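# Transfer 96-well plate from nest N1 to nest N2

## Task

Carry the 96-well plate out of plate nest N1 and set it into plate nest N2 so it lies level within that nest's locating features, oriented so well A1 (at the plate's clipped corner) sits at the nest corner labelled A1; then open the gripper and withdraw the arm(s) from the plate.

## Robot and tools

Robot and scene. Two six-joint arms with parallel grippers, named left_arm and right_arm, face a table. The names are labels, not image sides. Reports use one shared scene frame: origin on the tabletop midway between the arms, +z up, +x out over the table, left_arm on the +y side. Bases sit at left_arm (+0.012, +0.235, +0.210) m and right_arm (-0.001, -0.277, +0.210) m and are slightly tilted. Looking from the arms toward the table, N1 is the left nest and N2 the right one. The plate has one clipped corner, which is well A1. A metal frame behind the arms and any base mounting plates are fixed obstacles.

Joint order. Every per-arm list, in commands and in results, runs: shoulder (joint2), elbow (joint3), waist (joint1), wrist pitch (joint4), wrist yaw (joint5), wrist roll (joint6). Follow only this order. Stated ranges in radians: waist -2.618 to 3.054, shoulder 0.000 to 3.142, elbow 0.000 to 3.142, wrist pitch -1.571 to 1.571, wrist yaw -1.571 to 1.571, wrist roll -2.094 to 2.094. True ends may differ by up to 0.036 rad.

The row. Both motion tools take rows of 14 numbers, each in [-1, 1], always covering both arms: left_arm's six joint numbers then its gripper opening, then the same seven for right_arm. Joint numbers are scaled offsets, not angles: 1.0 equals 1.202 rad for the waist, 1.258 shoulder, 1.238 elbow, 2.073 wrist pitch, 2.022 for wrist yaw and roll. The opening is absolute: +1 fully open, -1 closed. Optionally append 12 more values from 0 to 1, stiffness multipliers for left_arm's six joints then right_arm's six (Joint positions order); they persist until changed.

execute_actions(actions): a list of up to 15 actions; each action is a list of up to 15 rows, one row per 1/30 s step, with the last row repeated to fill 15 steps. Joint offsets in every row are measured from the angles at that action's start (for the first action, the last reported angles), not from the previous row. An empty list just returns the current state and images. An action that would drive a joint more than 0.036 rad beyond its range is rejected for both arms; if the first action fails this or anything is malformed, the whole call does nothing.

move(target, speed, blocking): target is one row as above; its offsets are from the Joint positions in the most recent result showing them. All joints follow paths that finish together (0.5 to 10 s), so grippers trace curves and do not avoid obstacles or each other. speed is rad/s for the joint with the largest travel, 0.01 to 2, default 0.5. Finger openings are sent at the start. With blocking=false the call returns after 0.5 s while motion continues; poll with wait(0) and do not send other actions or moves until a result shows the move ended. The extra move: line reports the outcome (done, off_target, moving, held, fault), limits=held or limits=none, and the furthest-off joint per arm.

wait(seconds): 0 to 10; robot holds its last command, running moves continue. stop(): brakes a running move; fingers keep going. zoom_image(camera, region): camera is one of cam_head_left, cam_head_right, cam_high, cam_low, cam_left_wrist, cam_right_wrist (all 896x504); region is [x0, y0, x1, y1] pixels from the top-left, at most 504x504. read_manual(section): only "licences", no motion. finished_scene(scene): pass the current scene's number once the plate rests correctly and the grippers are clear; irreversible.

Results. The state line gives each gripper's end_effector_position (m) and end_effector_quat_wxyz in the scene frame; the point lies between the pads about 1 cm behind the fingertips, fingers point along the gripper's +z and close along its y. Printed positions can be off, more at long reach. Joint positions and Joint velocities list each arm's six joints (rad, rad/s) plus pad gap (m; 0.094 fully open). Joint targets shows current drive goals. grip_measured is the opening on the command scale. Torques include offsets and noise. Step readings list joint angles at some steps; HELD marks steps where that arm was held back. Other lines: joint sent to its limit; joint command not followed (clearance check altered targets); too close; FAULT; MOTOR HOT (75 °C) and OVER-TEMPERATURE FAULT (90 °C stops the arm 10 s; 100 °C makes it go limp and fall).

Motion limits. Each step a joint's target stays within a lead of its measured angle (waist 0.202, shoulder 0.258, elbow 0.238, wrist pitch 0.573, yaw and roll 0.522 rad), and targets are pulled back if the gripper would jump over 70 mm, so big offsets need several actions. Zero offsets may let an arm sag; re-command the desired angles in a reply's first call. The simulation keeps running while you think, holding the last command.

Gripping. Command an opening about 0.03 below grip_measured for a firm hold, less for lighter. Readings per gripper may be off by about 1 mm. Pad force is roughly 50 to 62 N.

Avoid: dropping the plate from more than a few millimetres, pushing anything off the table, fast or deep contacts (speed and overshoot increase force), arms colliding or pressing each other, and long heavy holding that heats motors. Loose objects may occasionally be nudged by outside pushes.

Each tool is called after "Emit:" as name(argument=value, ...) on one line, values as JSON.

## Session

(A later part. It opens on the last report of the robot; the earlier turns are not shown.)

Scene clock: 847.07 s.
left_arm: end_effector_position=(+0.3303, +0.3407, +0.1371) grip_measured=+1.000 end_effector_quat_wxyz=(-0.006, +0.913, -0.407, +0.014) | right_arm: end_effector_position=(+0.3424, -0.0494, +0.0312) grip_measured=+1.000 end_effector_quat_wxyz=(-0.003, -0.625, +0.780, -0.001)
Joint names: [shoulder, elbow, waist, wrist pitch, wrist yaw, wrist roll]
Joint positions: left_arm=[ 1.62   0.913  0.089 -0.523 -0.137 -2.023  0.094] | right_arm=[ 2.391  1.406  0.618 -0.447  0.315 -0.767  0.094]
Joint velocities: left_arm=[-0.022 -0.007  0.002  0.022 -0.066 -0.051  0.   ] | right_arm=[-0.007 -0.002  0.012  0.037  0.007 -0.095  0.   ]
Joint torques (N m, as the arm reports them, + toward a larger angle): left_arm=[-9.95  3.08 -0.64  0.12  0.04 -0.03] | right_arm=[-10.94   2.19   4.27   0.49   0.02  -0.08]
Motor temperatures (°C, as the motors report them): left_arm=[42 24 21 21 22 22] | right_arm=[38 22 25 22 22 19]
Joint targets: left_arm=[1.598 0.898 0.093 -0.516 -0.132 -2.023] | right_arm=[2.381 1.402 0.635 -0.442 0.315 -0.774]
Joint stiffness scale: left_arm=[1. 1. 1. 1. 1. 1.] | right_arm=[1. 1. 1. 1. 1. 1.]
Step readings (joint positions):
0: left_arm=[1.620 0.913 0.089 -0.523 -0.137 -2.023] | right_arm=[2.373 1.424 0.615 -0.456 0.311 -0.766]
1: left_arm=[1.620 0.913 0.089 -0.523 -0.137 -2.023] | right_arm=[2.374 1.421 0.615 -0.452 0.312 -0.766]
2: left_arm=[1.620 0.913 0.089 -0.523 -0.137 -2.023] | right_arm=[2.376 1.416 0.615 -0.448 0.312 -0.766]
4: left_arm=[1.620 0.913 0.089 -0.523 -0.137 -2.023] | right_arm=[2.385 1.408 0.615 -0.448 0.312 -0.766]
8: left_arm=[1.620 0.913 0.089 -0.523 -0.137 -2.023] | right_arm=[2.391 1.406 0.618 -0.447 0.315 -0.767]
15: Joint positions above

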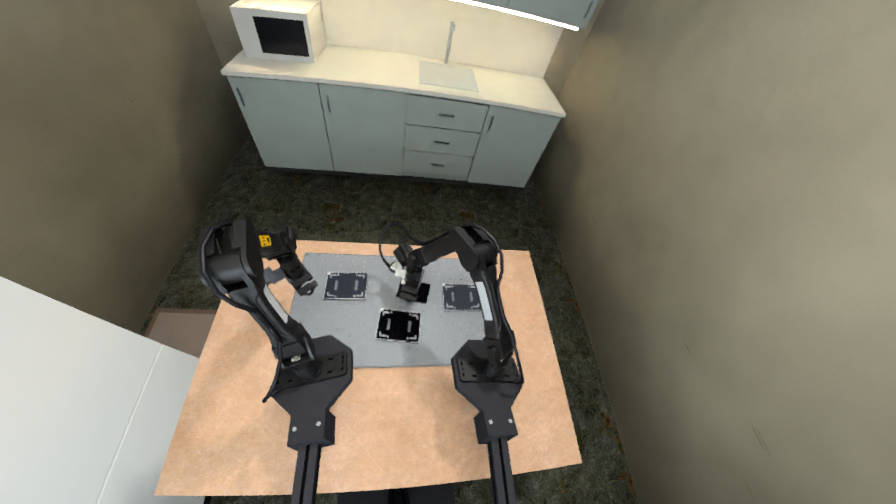

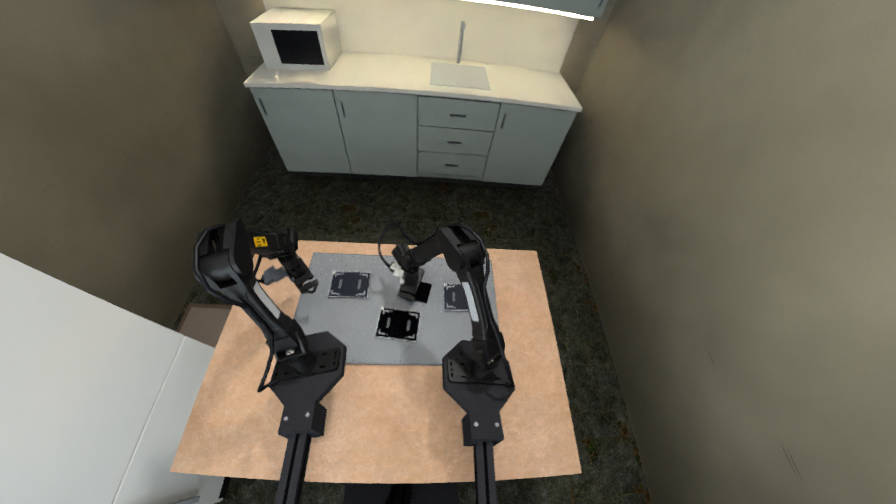

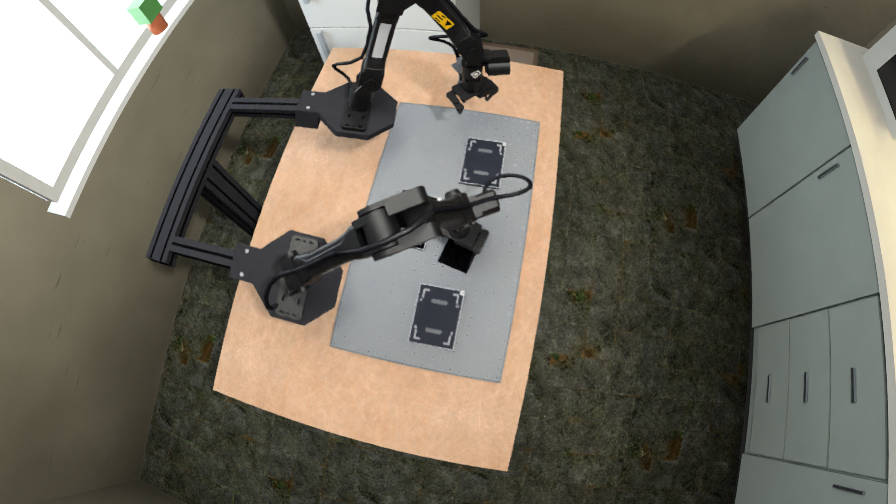

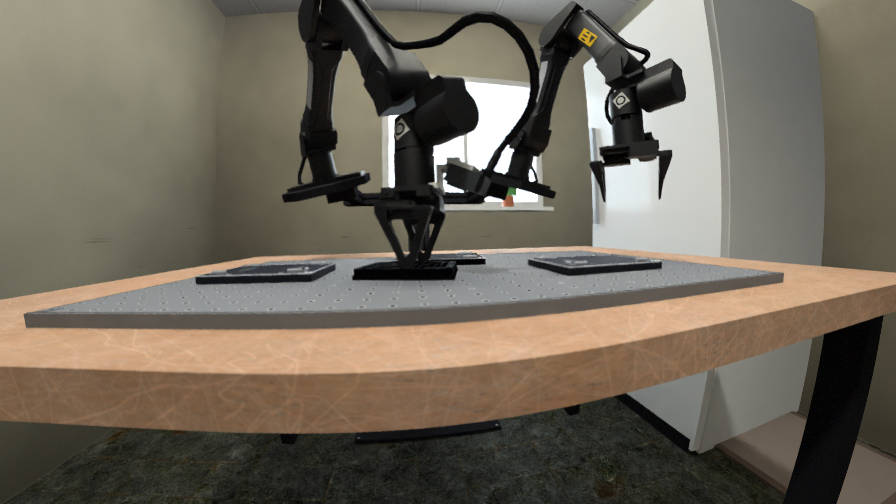

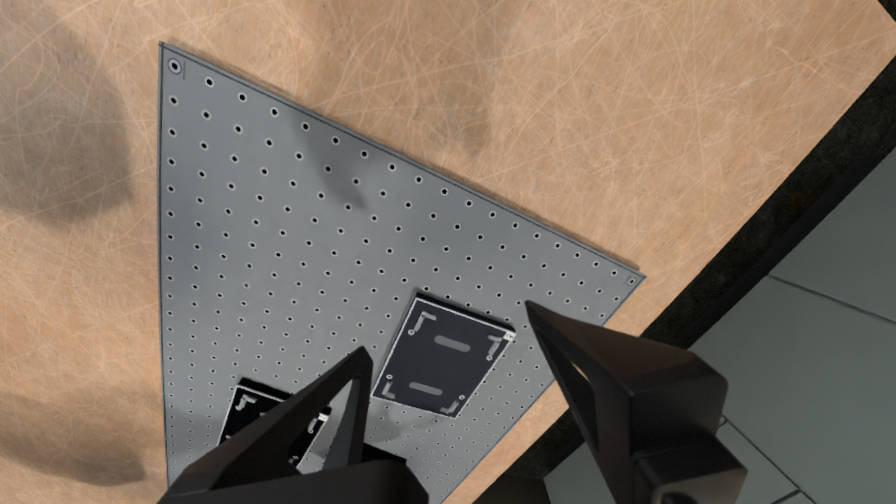

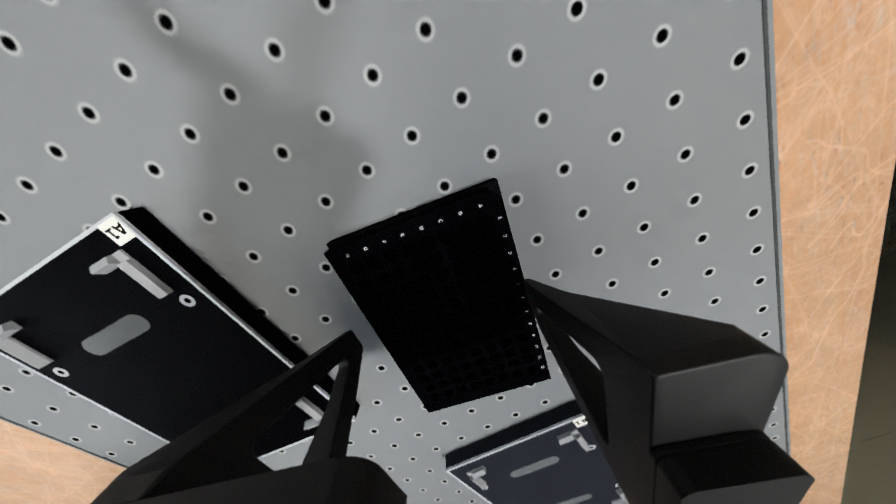

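Emit:
execute_actions(actions=[[[-0.017,-0.012,0.003,0.003,0.003,0,1,-0.008,-0.003,0.005,0.0024,0,-0.0035,1],[-0.017,-0.012,0.003,0.003,0.003,0,1,-0.008,-0.003,0.0,0.0024,0,-0.0035,1],[-0.017,-0.012,0.003,0.003,0.003,0,1,-0.008,-0.003,-0.004,0.0024,0,-0.0035,1],[-0.017,-0.012,0.003,0.003,0.003,0,1,-0.008,-0.003,-0.007,0.0024,0,-0.0035,1],[-0.017,-0.012,0.003,0.003,0.003,0,1,-0.008,-0.003,-0.010,0.0024,0,-0.0035,1]]])

Emit:
zoom_image(camera="cam_right_wrist", region=[300, 170, 600, 430])

Scene clock: 879.77 s.
left_arm: end_effector_position=(+0.3303, +0.3406, +0.1371) grip_measured=+1.000 end_effector_quat_wxyz=(-0.006, +0.913, -0.407, +0.014) | right_arm: end_effector_position=(+0.3436, -0.0518, +0.0304) grip_measured=+1.000 end_effector_quat_wxyz=(-0.004, -0.623, +0.782, -0.002)
Joint names: [shoulder, elbow, waist, wrist pitch, wrist yaw, wrist roll]
Joint positions: left_arm=[ 1.62   0.913  0.089 -0.523 -0.137 -2.023  0.094] | right_arm=[ 2.391  1.406  0.611 -0.447  0.316 -0.767  0.094]
Joint velocities: left_arm=[-0.007 -0.002 -0.012 -0.022  0.007  0.022  0.   ] | right_arm=[-0.012 -0.012  0.012 -0.051 -0.007 -0.007  0.   ]
Joint torques (N m, as the arm reports them, + toward a larger angle): left_arm=[-9.95  3.08 -0.64  0.12  0.04 -0.04] | right_arm=[-11.09   2.31   2.57   0.49   0.    -0.04]
Motor temperatures (°C, as the motors report them): left_arm=[42 24 21 21 22 22] | right_arm=[40 22 25 22 22 19]
Joint targets: left_arm=[1.598 0.898 0.093 -0.516 -0.131 -2.023] | right_arm=[2.381 1.403 0.606 -0.442 0.315 -0.774]
Joint stiffness scale: left_arm=[1. 1. 1. 1. 1. 1.] | right_arm=[1. 1. 1. 1. 1. 1.]
Step readings (joint positions):
0: left_arm=[1.620 0.913 0.089 -0.523 -0.137 -2.023] | right_arm=[2.391 1.406 0.618 -0.447 0.315 -0.767]
1: left_arm=[1.620 0.913 0.089 -0.523 -0.137 -2.023] | right_arm=[2.391 1.406 0.618 -0.447 0.315 -0.767]
2: left_arm=[1.620 0.913 0.089 -0.523 -0.137 -2.023] | right_arm=[2.391 1.406 0.618 -0.447 0.315 -0.767]
4: left_arm=[1.620 0.913 0.089 -0.523 -0.137 -2.023] | right_arm=[2.391 1.406 0.617 -0.447 0.315 -0.767]
8: left_arm=[1.620 0.913 0.089 -0.523 -0.137 -2.023] | right_arm=[2.391 1.406 0.612 -0.447 0.315 -0.767]
15: Joint positions above

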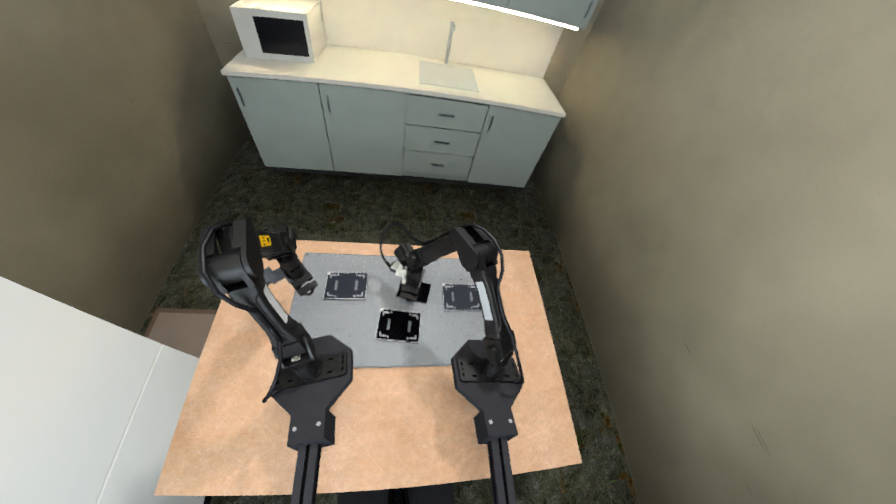

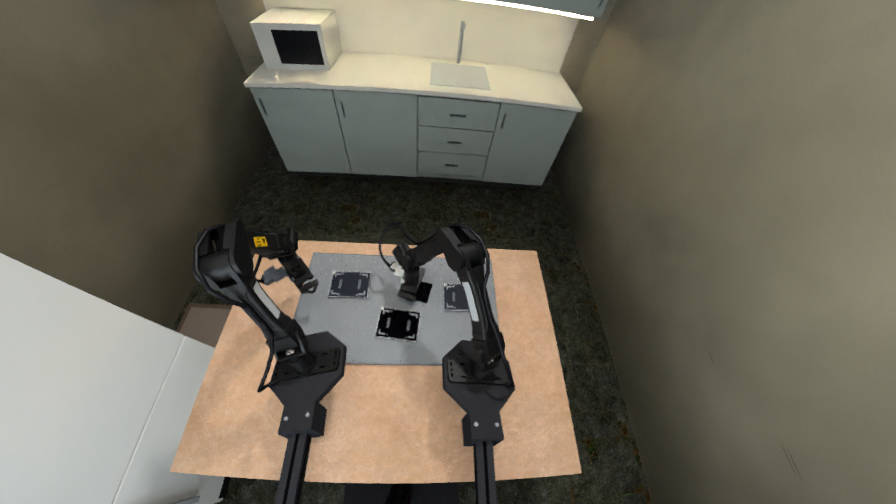

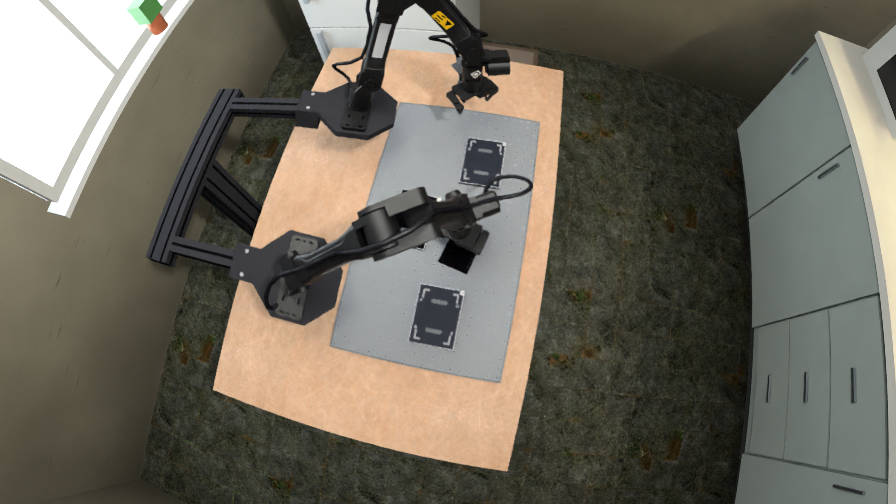

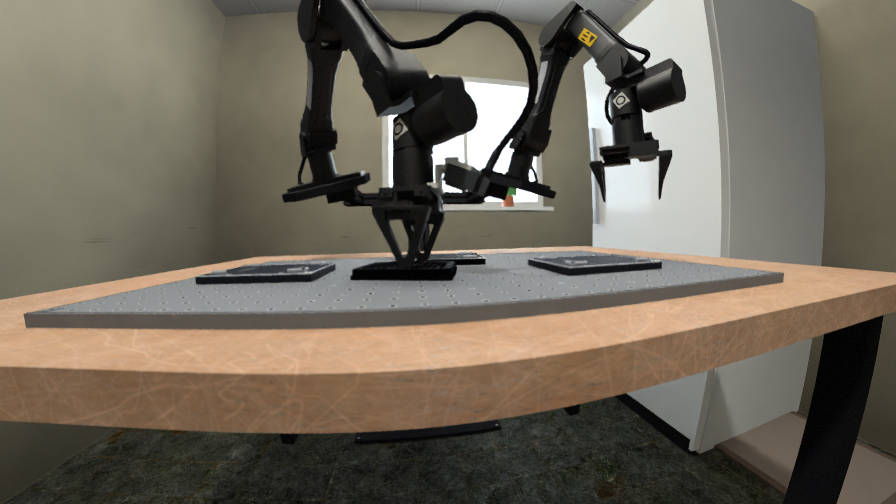

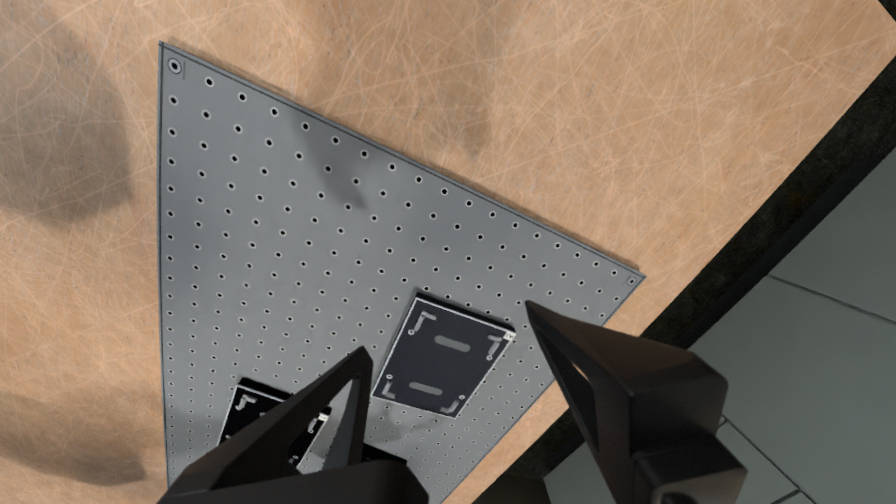

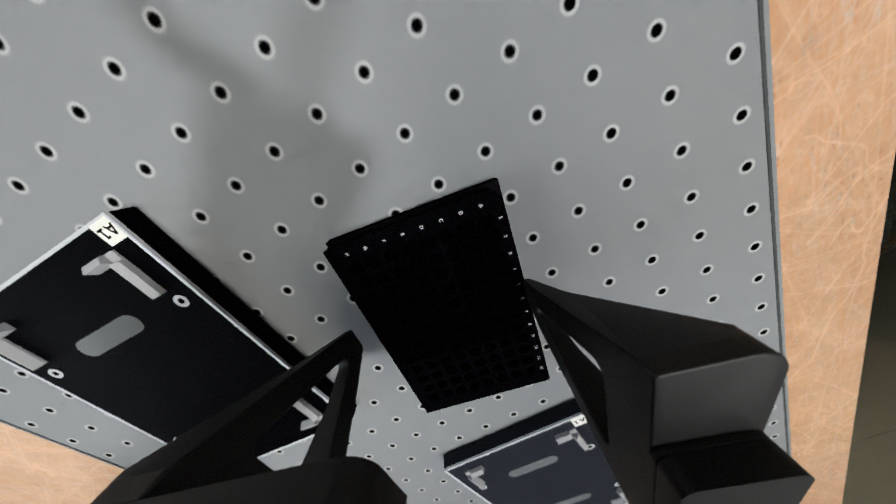

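Region (300, 170, 600, 430) of cam_right_wrist's 896x504 image, scaled by 1.680, with more detail than that image has; it fills the top 437 rows of this view, and the rest is white.

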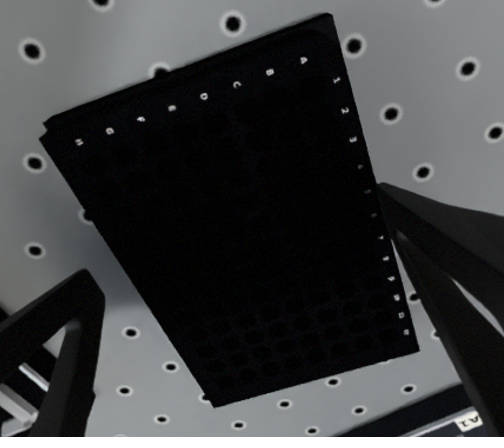

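Emit:
move(target=[-0.017,-0.012,0.003,0.003,0.003,0,1,-0.008,0.053,-0.009,-0.021,0,-0.0035,1], speed=0.1)

Emit:
zoom_image(camera="cam_right_wrist", region=[300, 170, 600, 430])

Emit:
zoom_image(camera="cam_low", region=[330, 220, 490, 300])

Scene clock: 891.60 s.
left_arm: end_effector_position=(+0.3303, +0.3405, +0.1371) grip_measured=+1.000 end_effector_quat_wxyz=(-0.006, +0.913, -0.407, +0.014) | right_arm: end_effector_position=(+0.3524, -0.0533, +0.0346) grip_measured=+1.000 end_effector_quat_wxyz=(-0.005, -0.619, +0.785, -0.002)
Joint names: [shoulder, elbow, waist, wrist pitch, wrist yaw, wrist roll]
Joint positions: left_arm=[ 1.62   0.913  0.089 -0.523 -0.137 -2.023  0.094] | right_arm=[ 2.391  1.442  0.601 -0.482  0.316 -0.767  0.094]
Joint velocities: left_arm=[ 0.002 -0.017  0.007 -0.051 -0.037 -0.037  0.   ] | right_arm=[ 0.002  0.012 -0.017  0.066  0.066 -0.007  0.   ]
Joint torques (N m, as the arm reports them, + toward a larger angle): left_arm=[-9.95  3.08 -0.63  0.12  0.04 -0.04] | right_arm=[-11.23   4.7    2.95   0.33   0.    -0.04]
Motor temperatures (°C, as the motors report them): left_arm=[42 24 21 21 22 22] | right_arm=[40 22 25 22 22 19]
Joint targets: left_arm=[1.598 0.898 0.093 -0.516 -0.131 -2.023] | right_arm=[2.381 1.472 0.601 -0.490 0.316 -0.774]
Joint stiffness scale: left_arm=[1. 1. 1. 1. 1. 1.] | right_arm=[1. 1. 1. 1. 1. 1.]
move: off_target (left_arm, right_arm); limits=none; left_arm: farthest joint: the shoulder, 0.021 radians from its target (0.021 radians at the start); right_arm: farthest joint: the elbow, 0.029 radians from its target (0.065 radians at the start)

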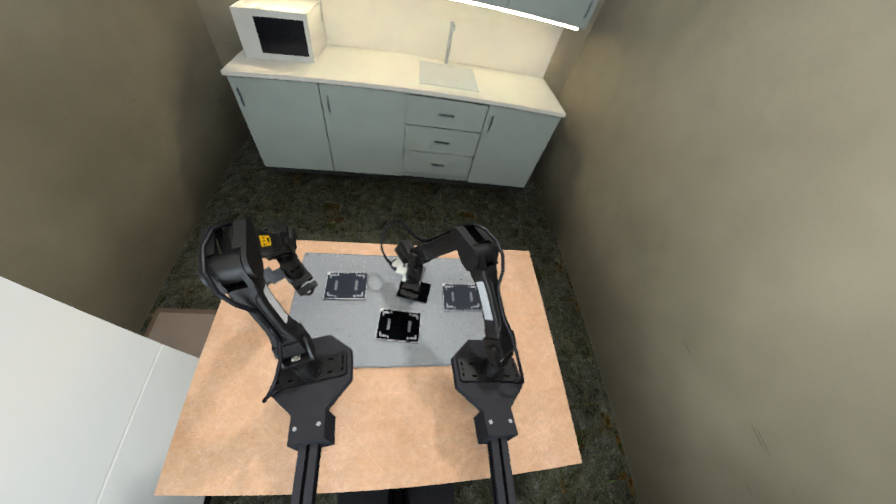

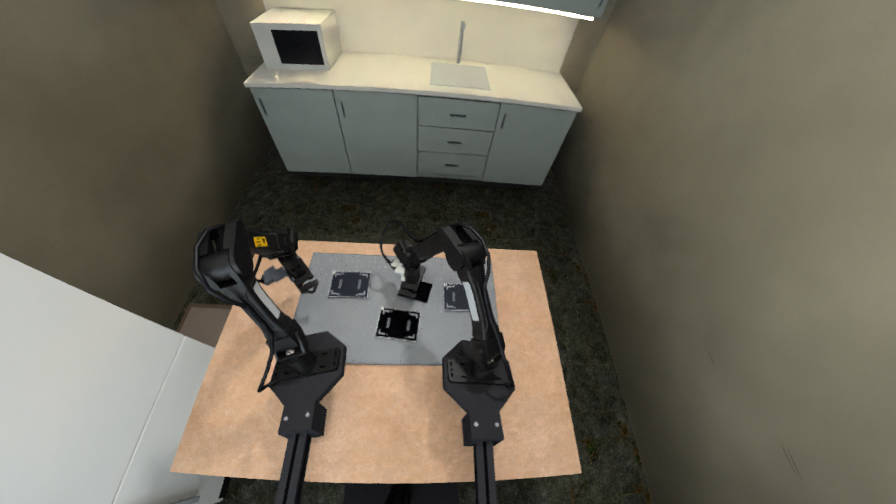

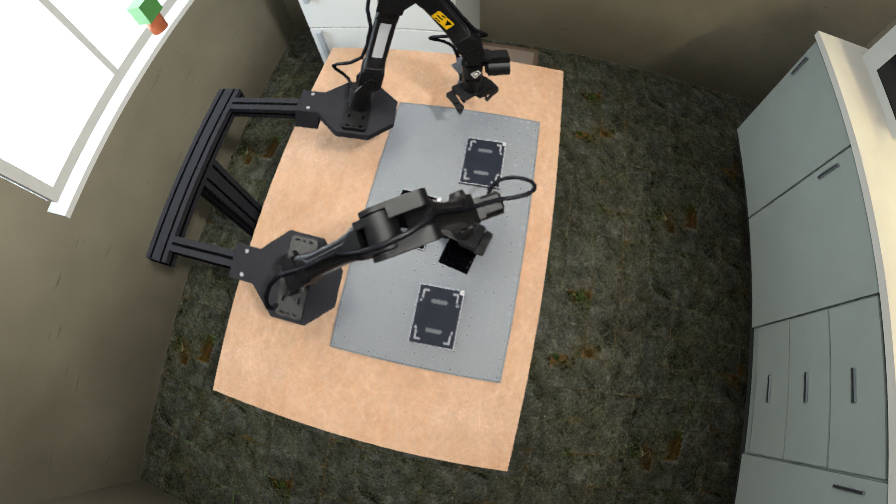

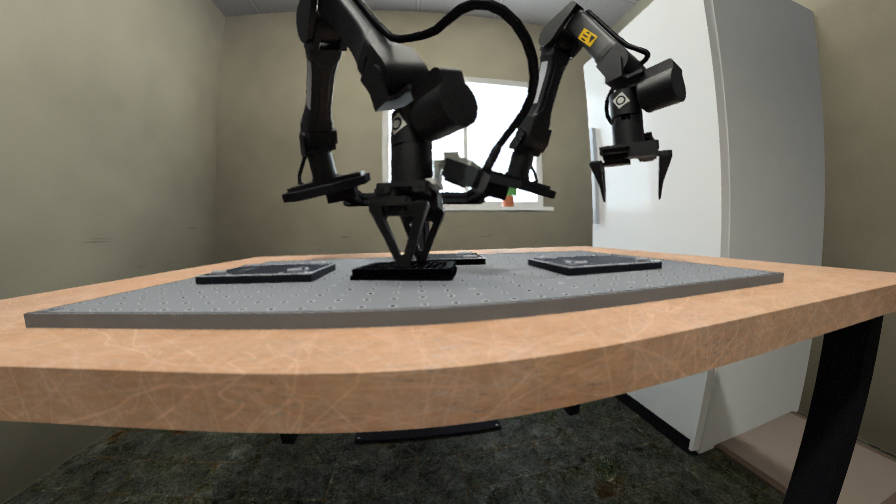

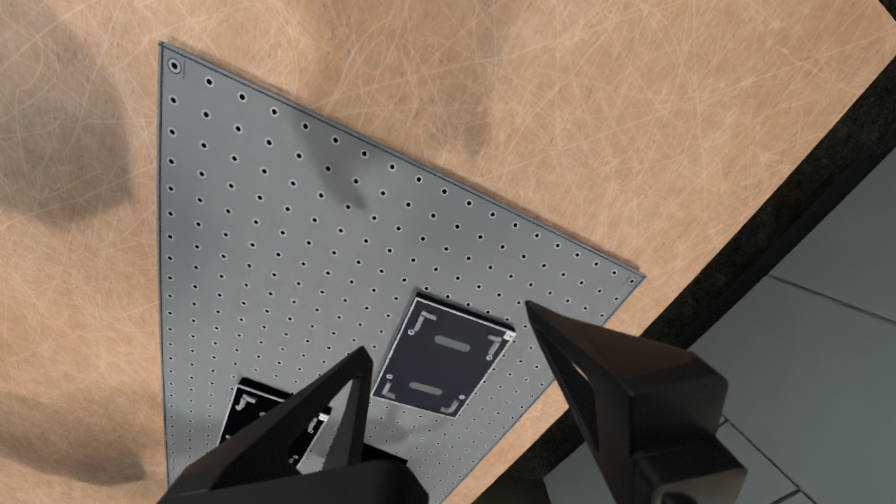

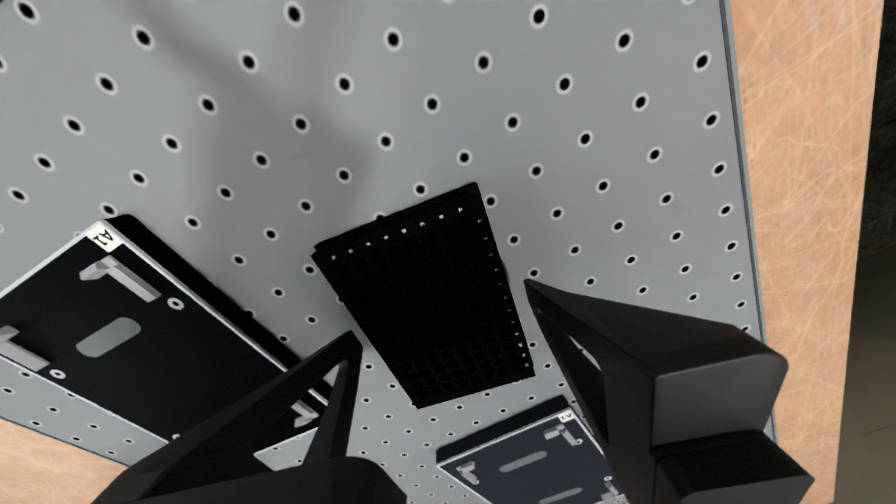

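Region (300, 170, 600, 430) of cam_right_wrist's 896x504 image, scaled by 1.680, with more detail than that image has; it fills the top 437 rows of this view, and the rest is white.

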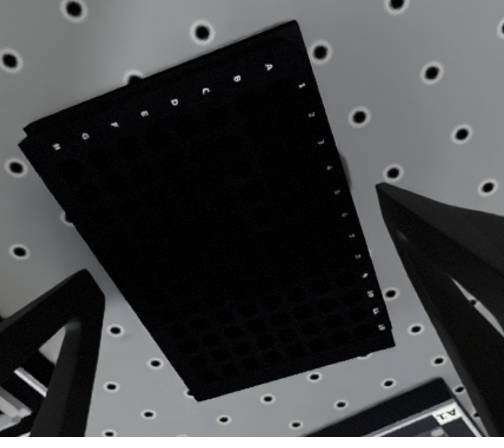

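Region (330, 220, 490, 300) of cam_low's 896x504 image, scaled by 3.150, with more detail than that image has.

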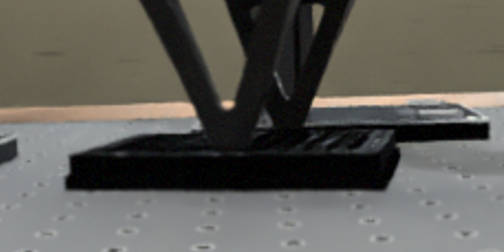

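Emit:
move(target=[-0.017,-0.012,0.003,0.003,0.003,0,1,0.020,0.024,-0.0083,0.020,0,-0.0035,1], speed=0.06)

Emit:
zoom_image(camera="cam_right_wrist", region=[300, 170, 600, 430])

Emit:
zoom_image(camera="cam_low", region=[330, 220, 490, 300])

Scene clock: 910.27 s.
left_arm: end_effector_position=(+0.3303, +0.3405, +0.1371) grip_measured=+1.000 end_effector_quat_wxyz=(-0.006, +0.913, -0.407, +0.014) | right_arm: end_effector_position=(+0.3524, -0.0546, +0.0249) grip_measured=+1.000 end_effector_quat_wxyz=(-0.004, -0.615, +0.788, -0.003)
Joint names: [shoulder, elbow, waist, wrist pitch, wrist yaw, wrist roll]
Joint positions: left_arm=[ 1.62   0.913  0.089 -0.523 -0.136 -2.023  0.094] | right_arm=[ 2.415  1.442  0.592 -0.454  0.316 -0.767  0.094]
Joint velocities: left_arm=[-0.027 -0.017  0.017  0.007 -0.022  0.007  0.   ] | right_arm=[-0.007  0.007  0.002 -0.007  0.007  0.095  0.   ]
Joint torques (N m, as the arm reports them, + toward a larger angle): left_arm=[-9.95  3.08 -0.64  0.13  0.04 -0.04] | right_arm=[-10.35   4.62   2.95   0.6    0.01  -0.05]
Motor temperatures (°C, as the motors report them): left_arm=[42 24 21 21 22 22] | right_arm=[40 23 25 22 22 19]
Joint targets: left_arm=[1.598 0.898 0.093 -0.516 -0.131 -2.023] | right_arm=[2.416 1.472 0.591 -0.440 0.316 -0.774]
Joint stiffness scale: left_arm=[1. 1. 1. 1. 1. 1.] | right_arm=[1. 1. 1. 1. 1. 1.]
move: off_target (left_arm, right_arm); limits=none; left_arm: farthest joint: the shoulder, 0.021 radians from its target (0.021 radians at the start); right_arm: farthest joint: the elbow, 0.029 radians from its target (0.029 radians at the start)

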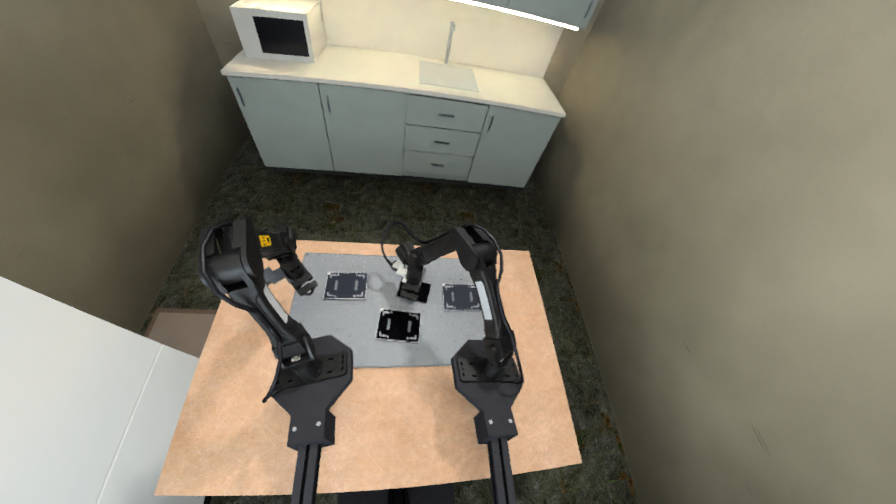

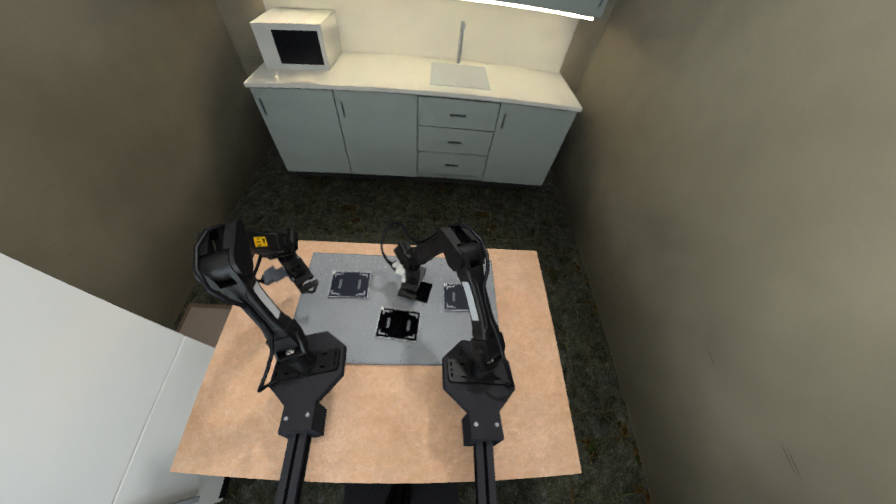

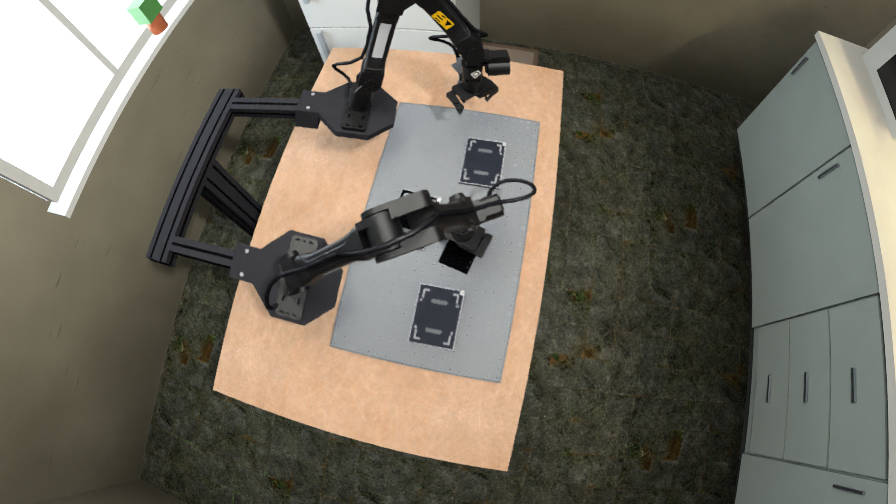

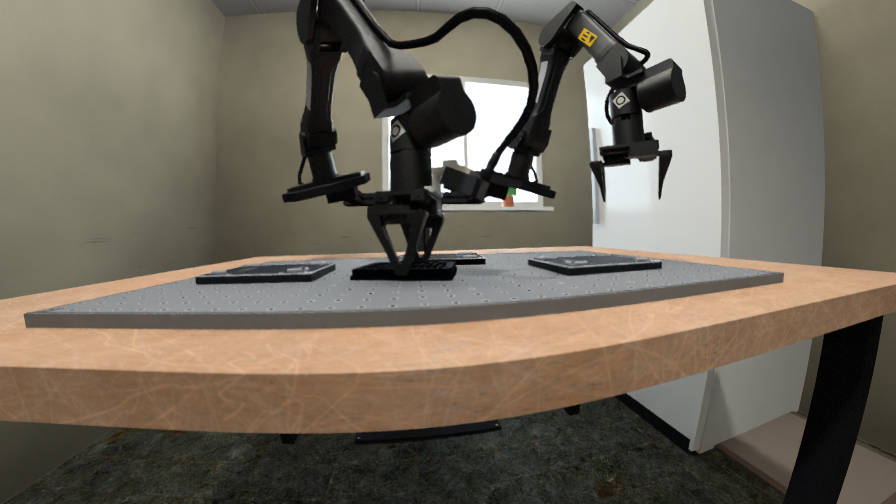

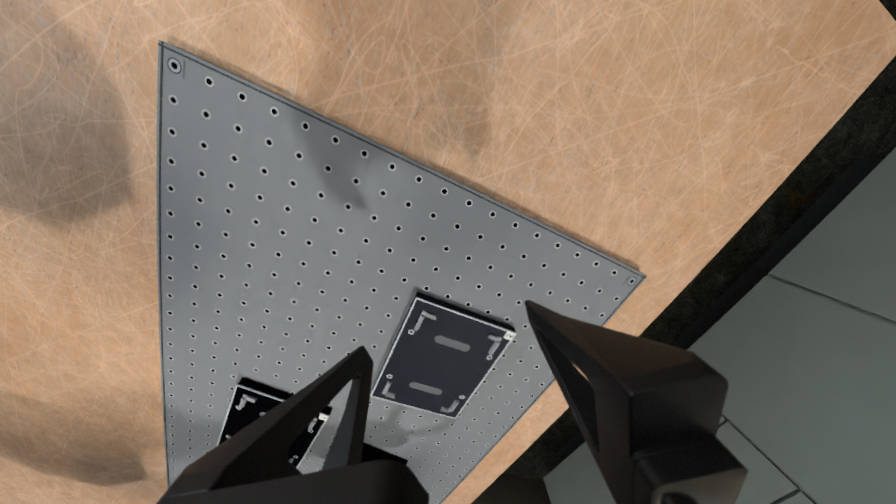

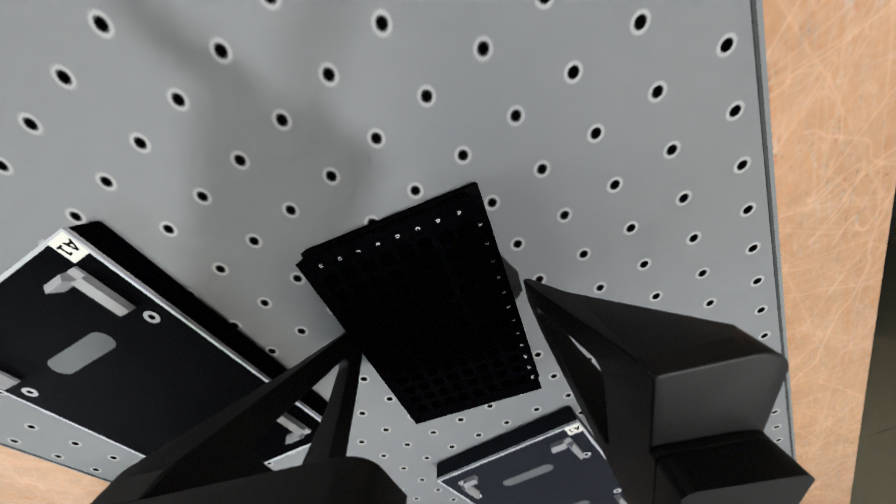

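Region (300, 170, 600, 430) of cam_right_wrist's 896x504 image, scaled by 1.680, with more detail than that image has; it fills the top 437 rows of this view, and the rest is white.

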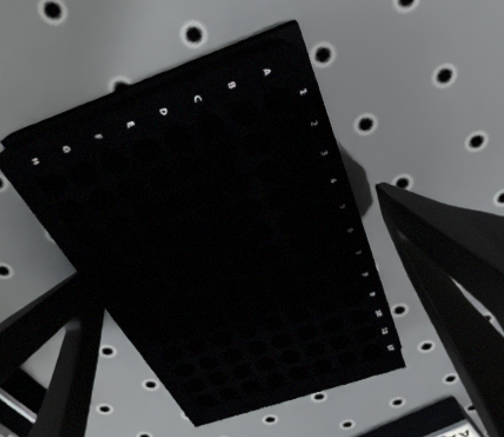

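Region (330, 220, 490, 300) of cam_low's 896x504 image, scaled by 3.150, with more detail than that image has.

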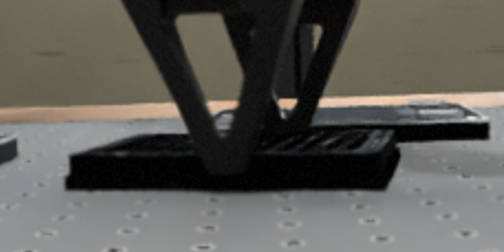

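Emit:
execute_actions(actions=[[[-0.017,-0.012,0.003,0.003,0.003,0,1,0.001,0.024,0,0.007,0,-0.0035,0.9],[-0.017,-0.012,0.003,0.003,0.003,0,1,0.001,0.024,0,0.007,0,-0.0035,0.9],[-0.017,-0.012,0.003,0.003,0.003,0,1,0.001,0.024,0,0.007,0,-0.0035,0.86],[-0.017,-0.012,0.003,0.003,0.003,0,1,0.001,0.024,0,0.007,0,-0.0035,0.86],[-0.017,-0.012,0.003,0.003,0.003,0,1,0.001,0.024,0,0.007,0,-0.0035,0.82],[-0.017,-0.012,0.003,0.003,0.003,0,1,0.001,0.024,0,0.007,0,-0.0035,0.82],[-0.017,-0.012,0.003,0.003,0.003,0,1,0.001,0.024,0,0.007,0,-0.0035,0.79],[-0.017,-0.012,0.003,0.003,0.003,0,1,0.001,0.024,0,0.007,0,-0.0035,0.79],[-0.017,-0.012,0.003,0.003,0.003,0,1,0.001,0.024,0,0.007,0,-0.0035,0.77],[-0.017,-0.012,0.003,0.003,0.003,0,1,0.001,0.024,0,0.007,0,-0.0035,0.77],[-0.017,-0.012,0.003,0.003,0.003,0,1,0.001,0.024,0,0.007,0,-0.0035,0.745]]])

Emit:
zoom_image(camera="cam_right_wrist", region=[300, 170, 600, 430])

Scene clock: 924.30 s.
left_arm: end_effector_position=(+0.3304, +0.3404, +0.1371) grip_measured=+1.000 end_effector_quat_wxyz=(-0.006, +0.913, -0.407, +0.014) | right_arm: end_effector_position=(+0.3526, -0.0545, +0.0249) grip_measured=+0.751 end_effector_quat_wxyz=(-0.004, -0.615, +0.788, -0.003)
Joint names: [shoulder, elbow, waist, wrist pitch, wrist yaw, wrist roll]
Joint positions: left_arm=[ 1.62   0.913  0.089 -0.523 -0.136 -2.023  0.094] | right_arm=[ 2.415  1.442  0.592 -0.453  0.316 -0.767  0.082]
Joint velocities: left_arm=[-0.017  0.002  0.002 -0.037 -0.066 -0.007  0.   ] | right_arm=[-0.007 -0.002  0.007 -0.007 -0.007 -0.007  0.   ]
Joint torques (N m, as the arm reports them, + toward a larger angle): left_arm=[-9.95  3.08 -0.63  0.12  0.04 -0.04] | right_arm=[-10.42   4.66   3.06   0.62   0.02  -0.05]
Motor temperatures (°C, as the motors report them): left_arm=[42 24 21 21 22 22] | right_arm=[40 23 25 22 22 19]
Joint targets: left_arm=[1.598 0.898 0.093 -0.516 -0.130 -2.023] | right_arm=[2.416 1.472 0.592 -0.440 0.316 -0.774]
Joint stiffness scale: left_arm=[1. 1. 1. 1. 1. 1.] | right_arm=[1. 1. 1. 1. 1. 1.]
Step readings (joint positions):
0: left_arm=[1.620 0.913 0.089 -0.523 -0.136 -2.023] | right_arm=[2.415 1.442 0.592 -0.454 0.316 -0.767]
1: left_arm=[1.620 0.913 0.089 -0.523 -0.136 -2.023] | right_arm=[2.415 1.442 0.592 -0.454 0.316 -0.767]
2: left_arm=[1.620 0.913 0.089 -0.523 -0.136 -2.023] | right_arm=[2.415 1.442 0.592 -0.454 0.316 -0.767]
4: left_arm=[1.620 0.913 0.089 -0.523 -0.136 -2.023] | right_arm=[2.415 1.442 0.592 -0.454 0.316 -0.767]
8: left_arm=[1.620 0.913 0.089 -0.523 -0.136 -2.023] | right_arm=[2.415 1.442 0.592 -0.454 0.316 -0.767]
15: Joint positions above

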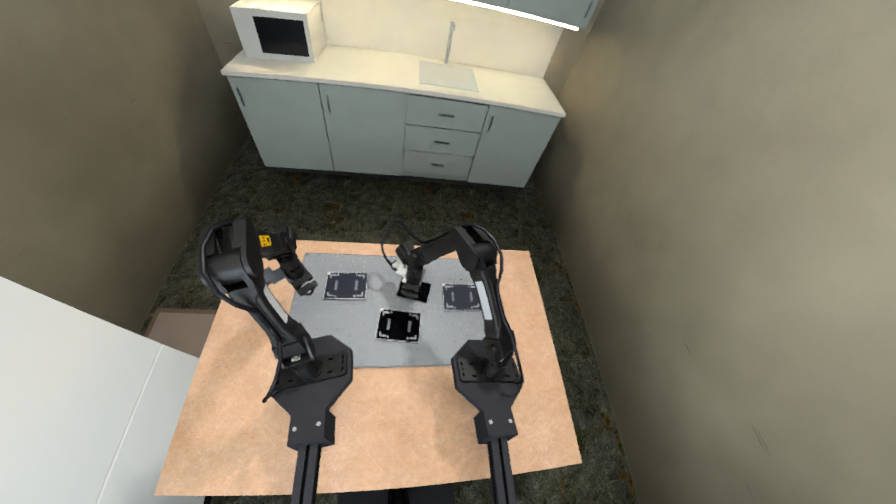

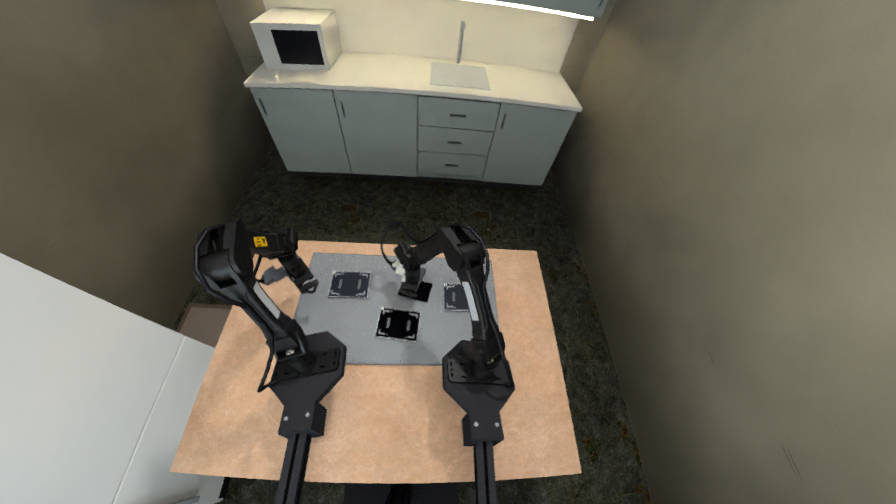

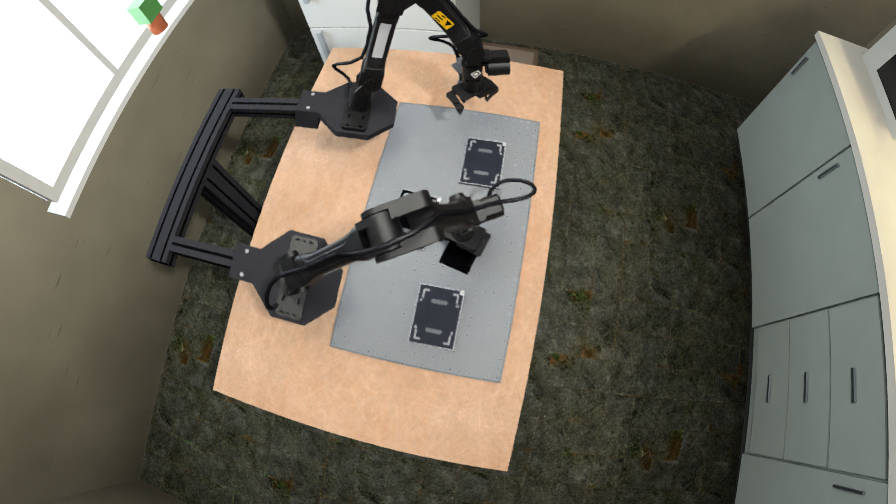

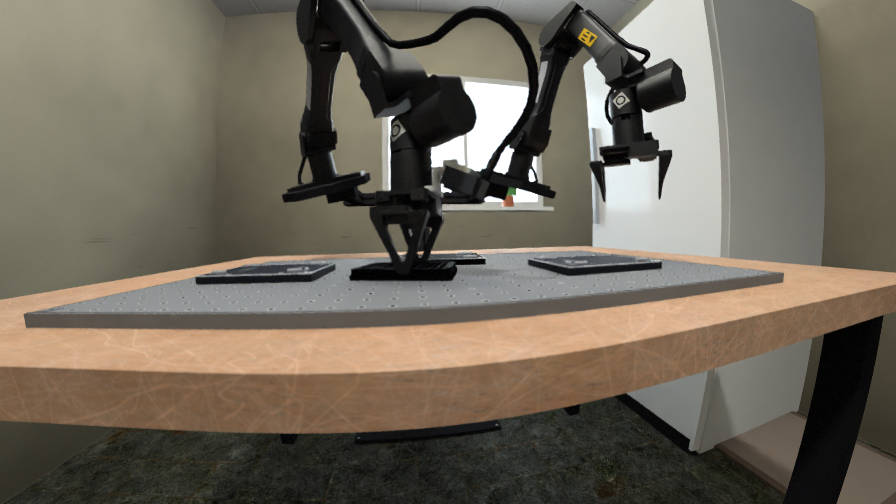

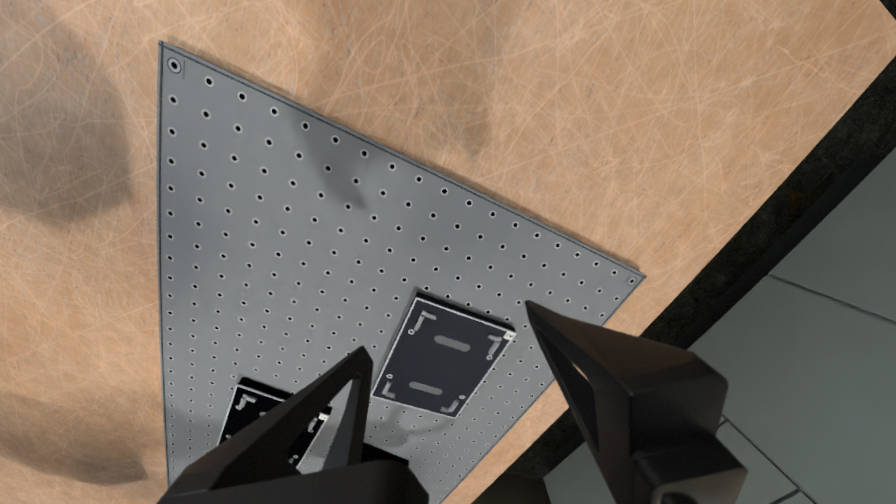

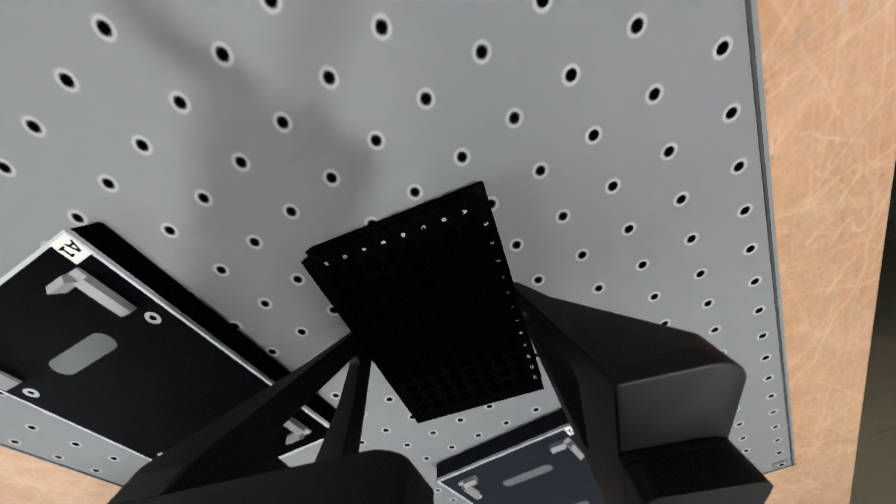

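Region (300, 170, 600, 430) of cam_right_wrist's 896x504 image, scaled by 1.680, with more detail than that image has; it fills the top 437 rows of this view, and the rest is white.

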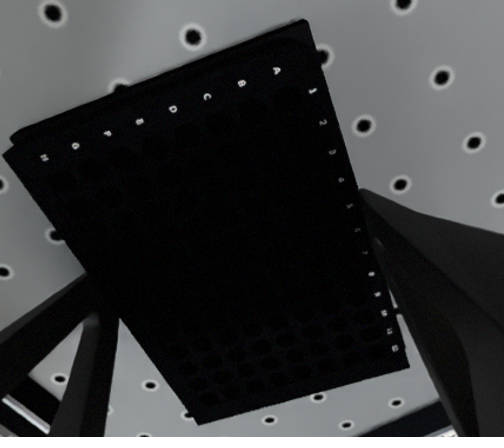

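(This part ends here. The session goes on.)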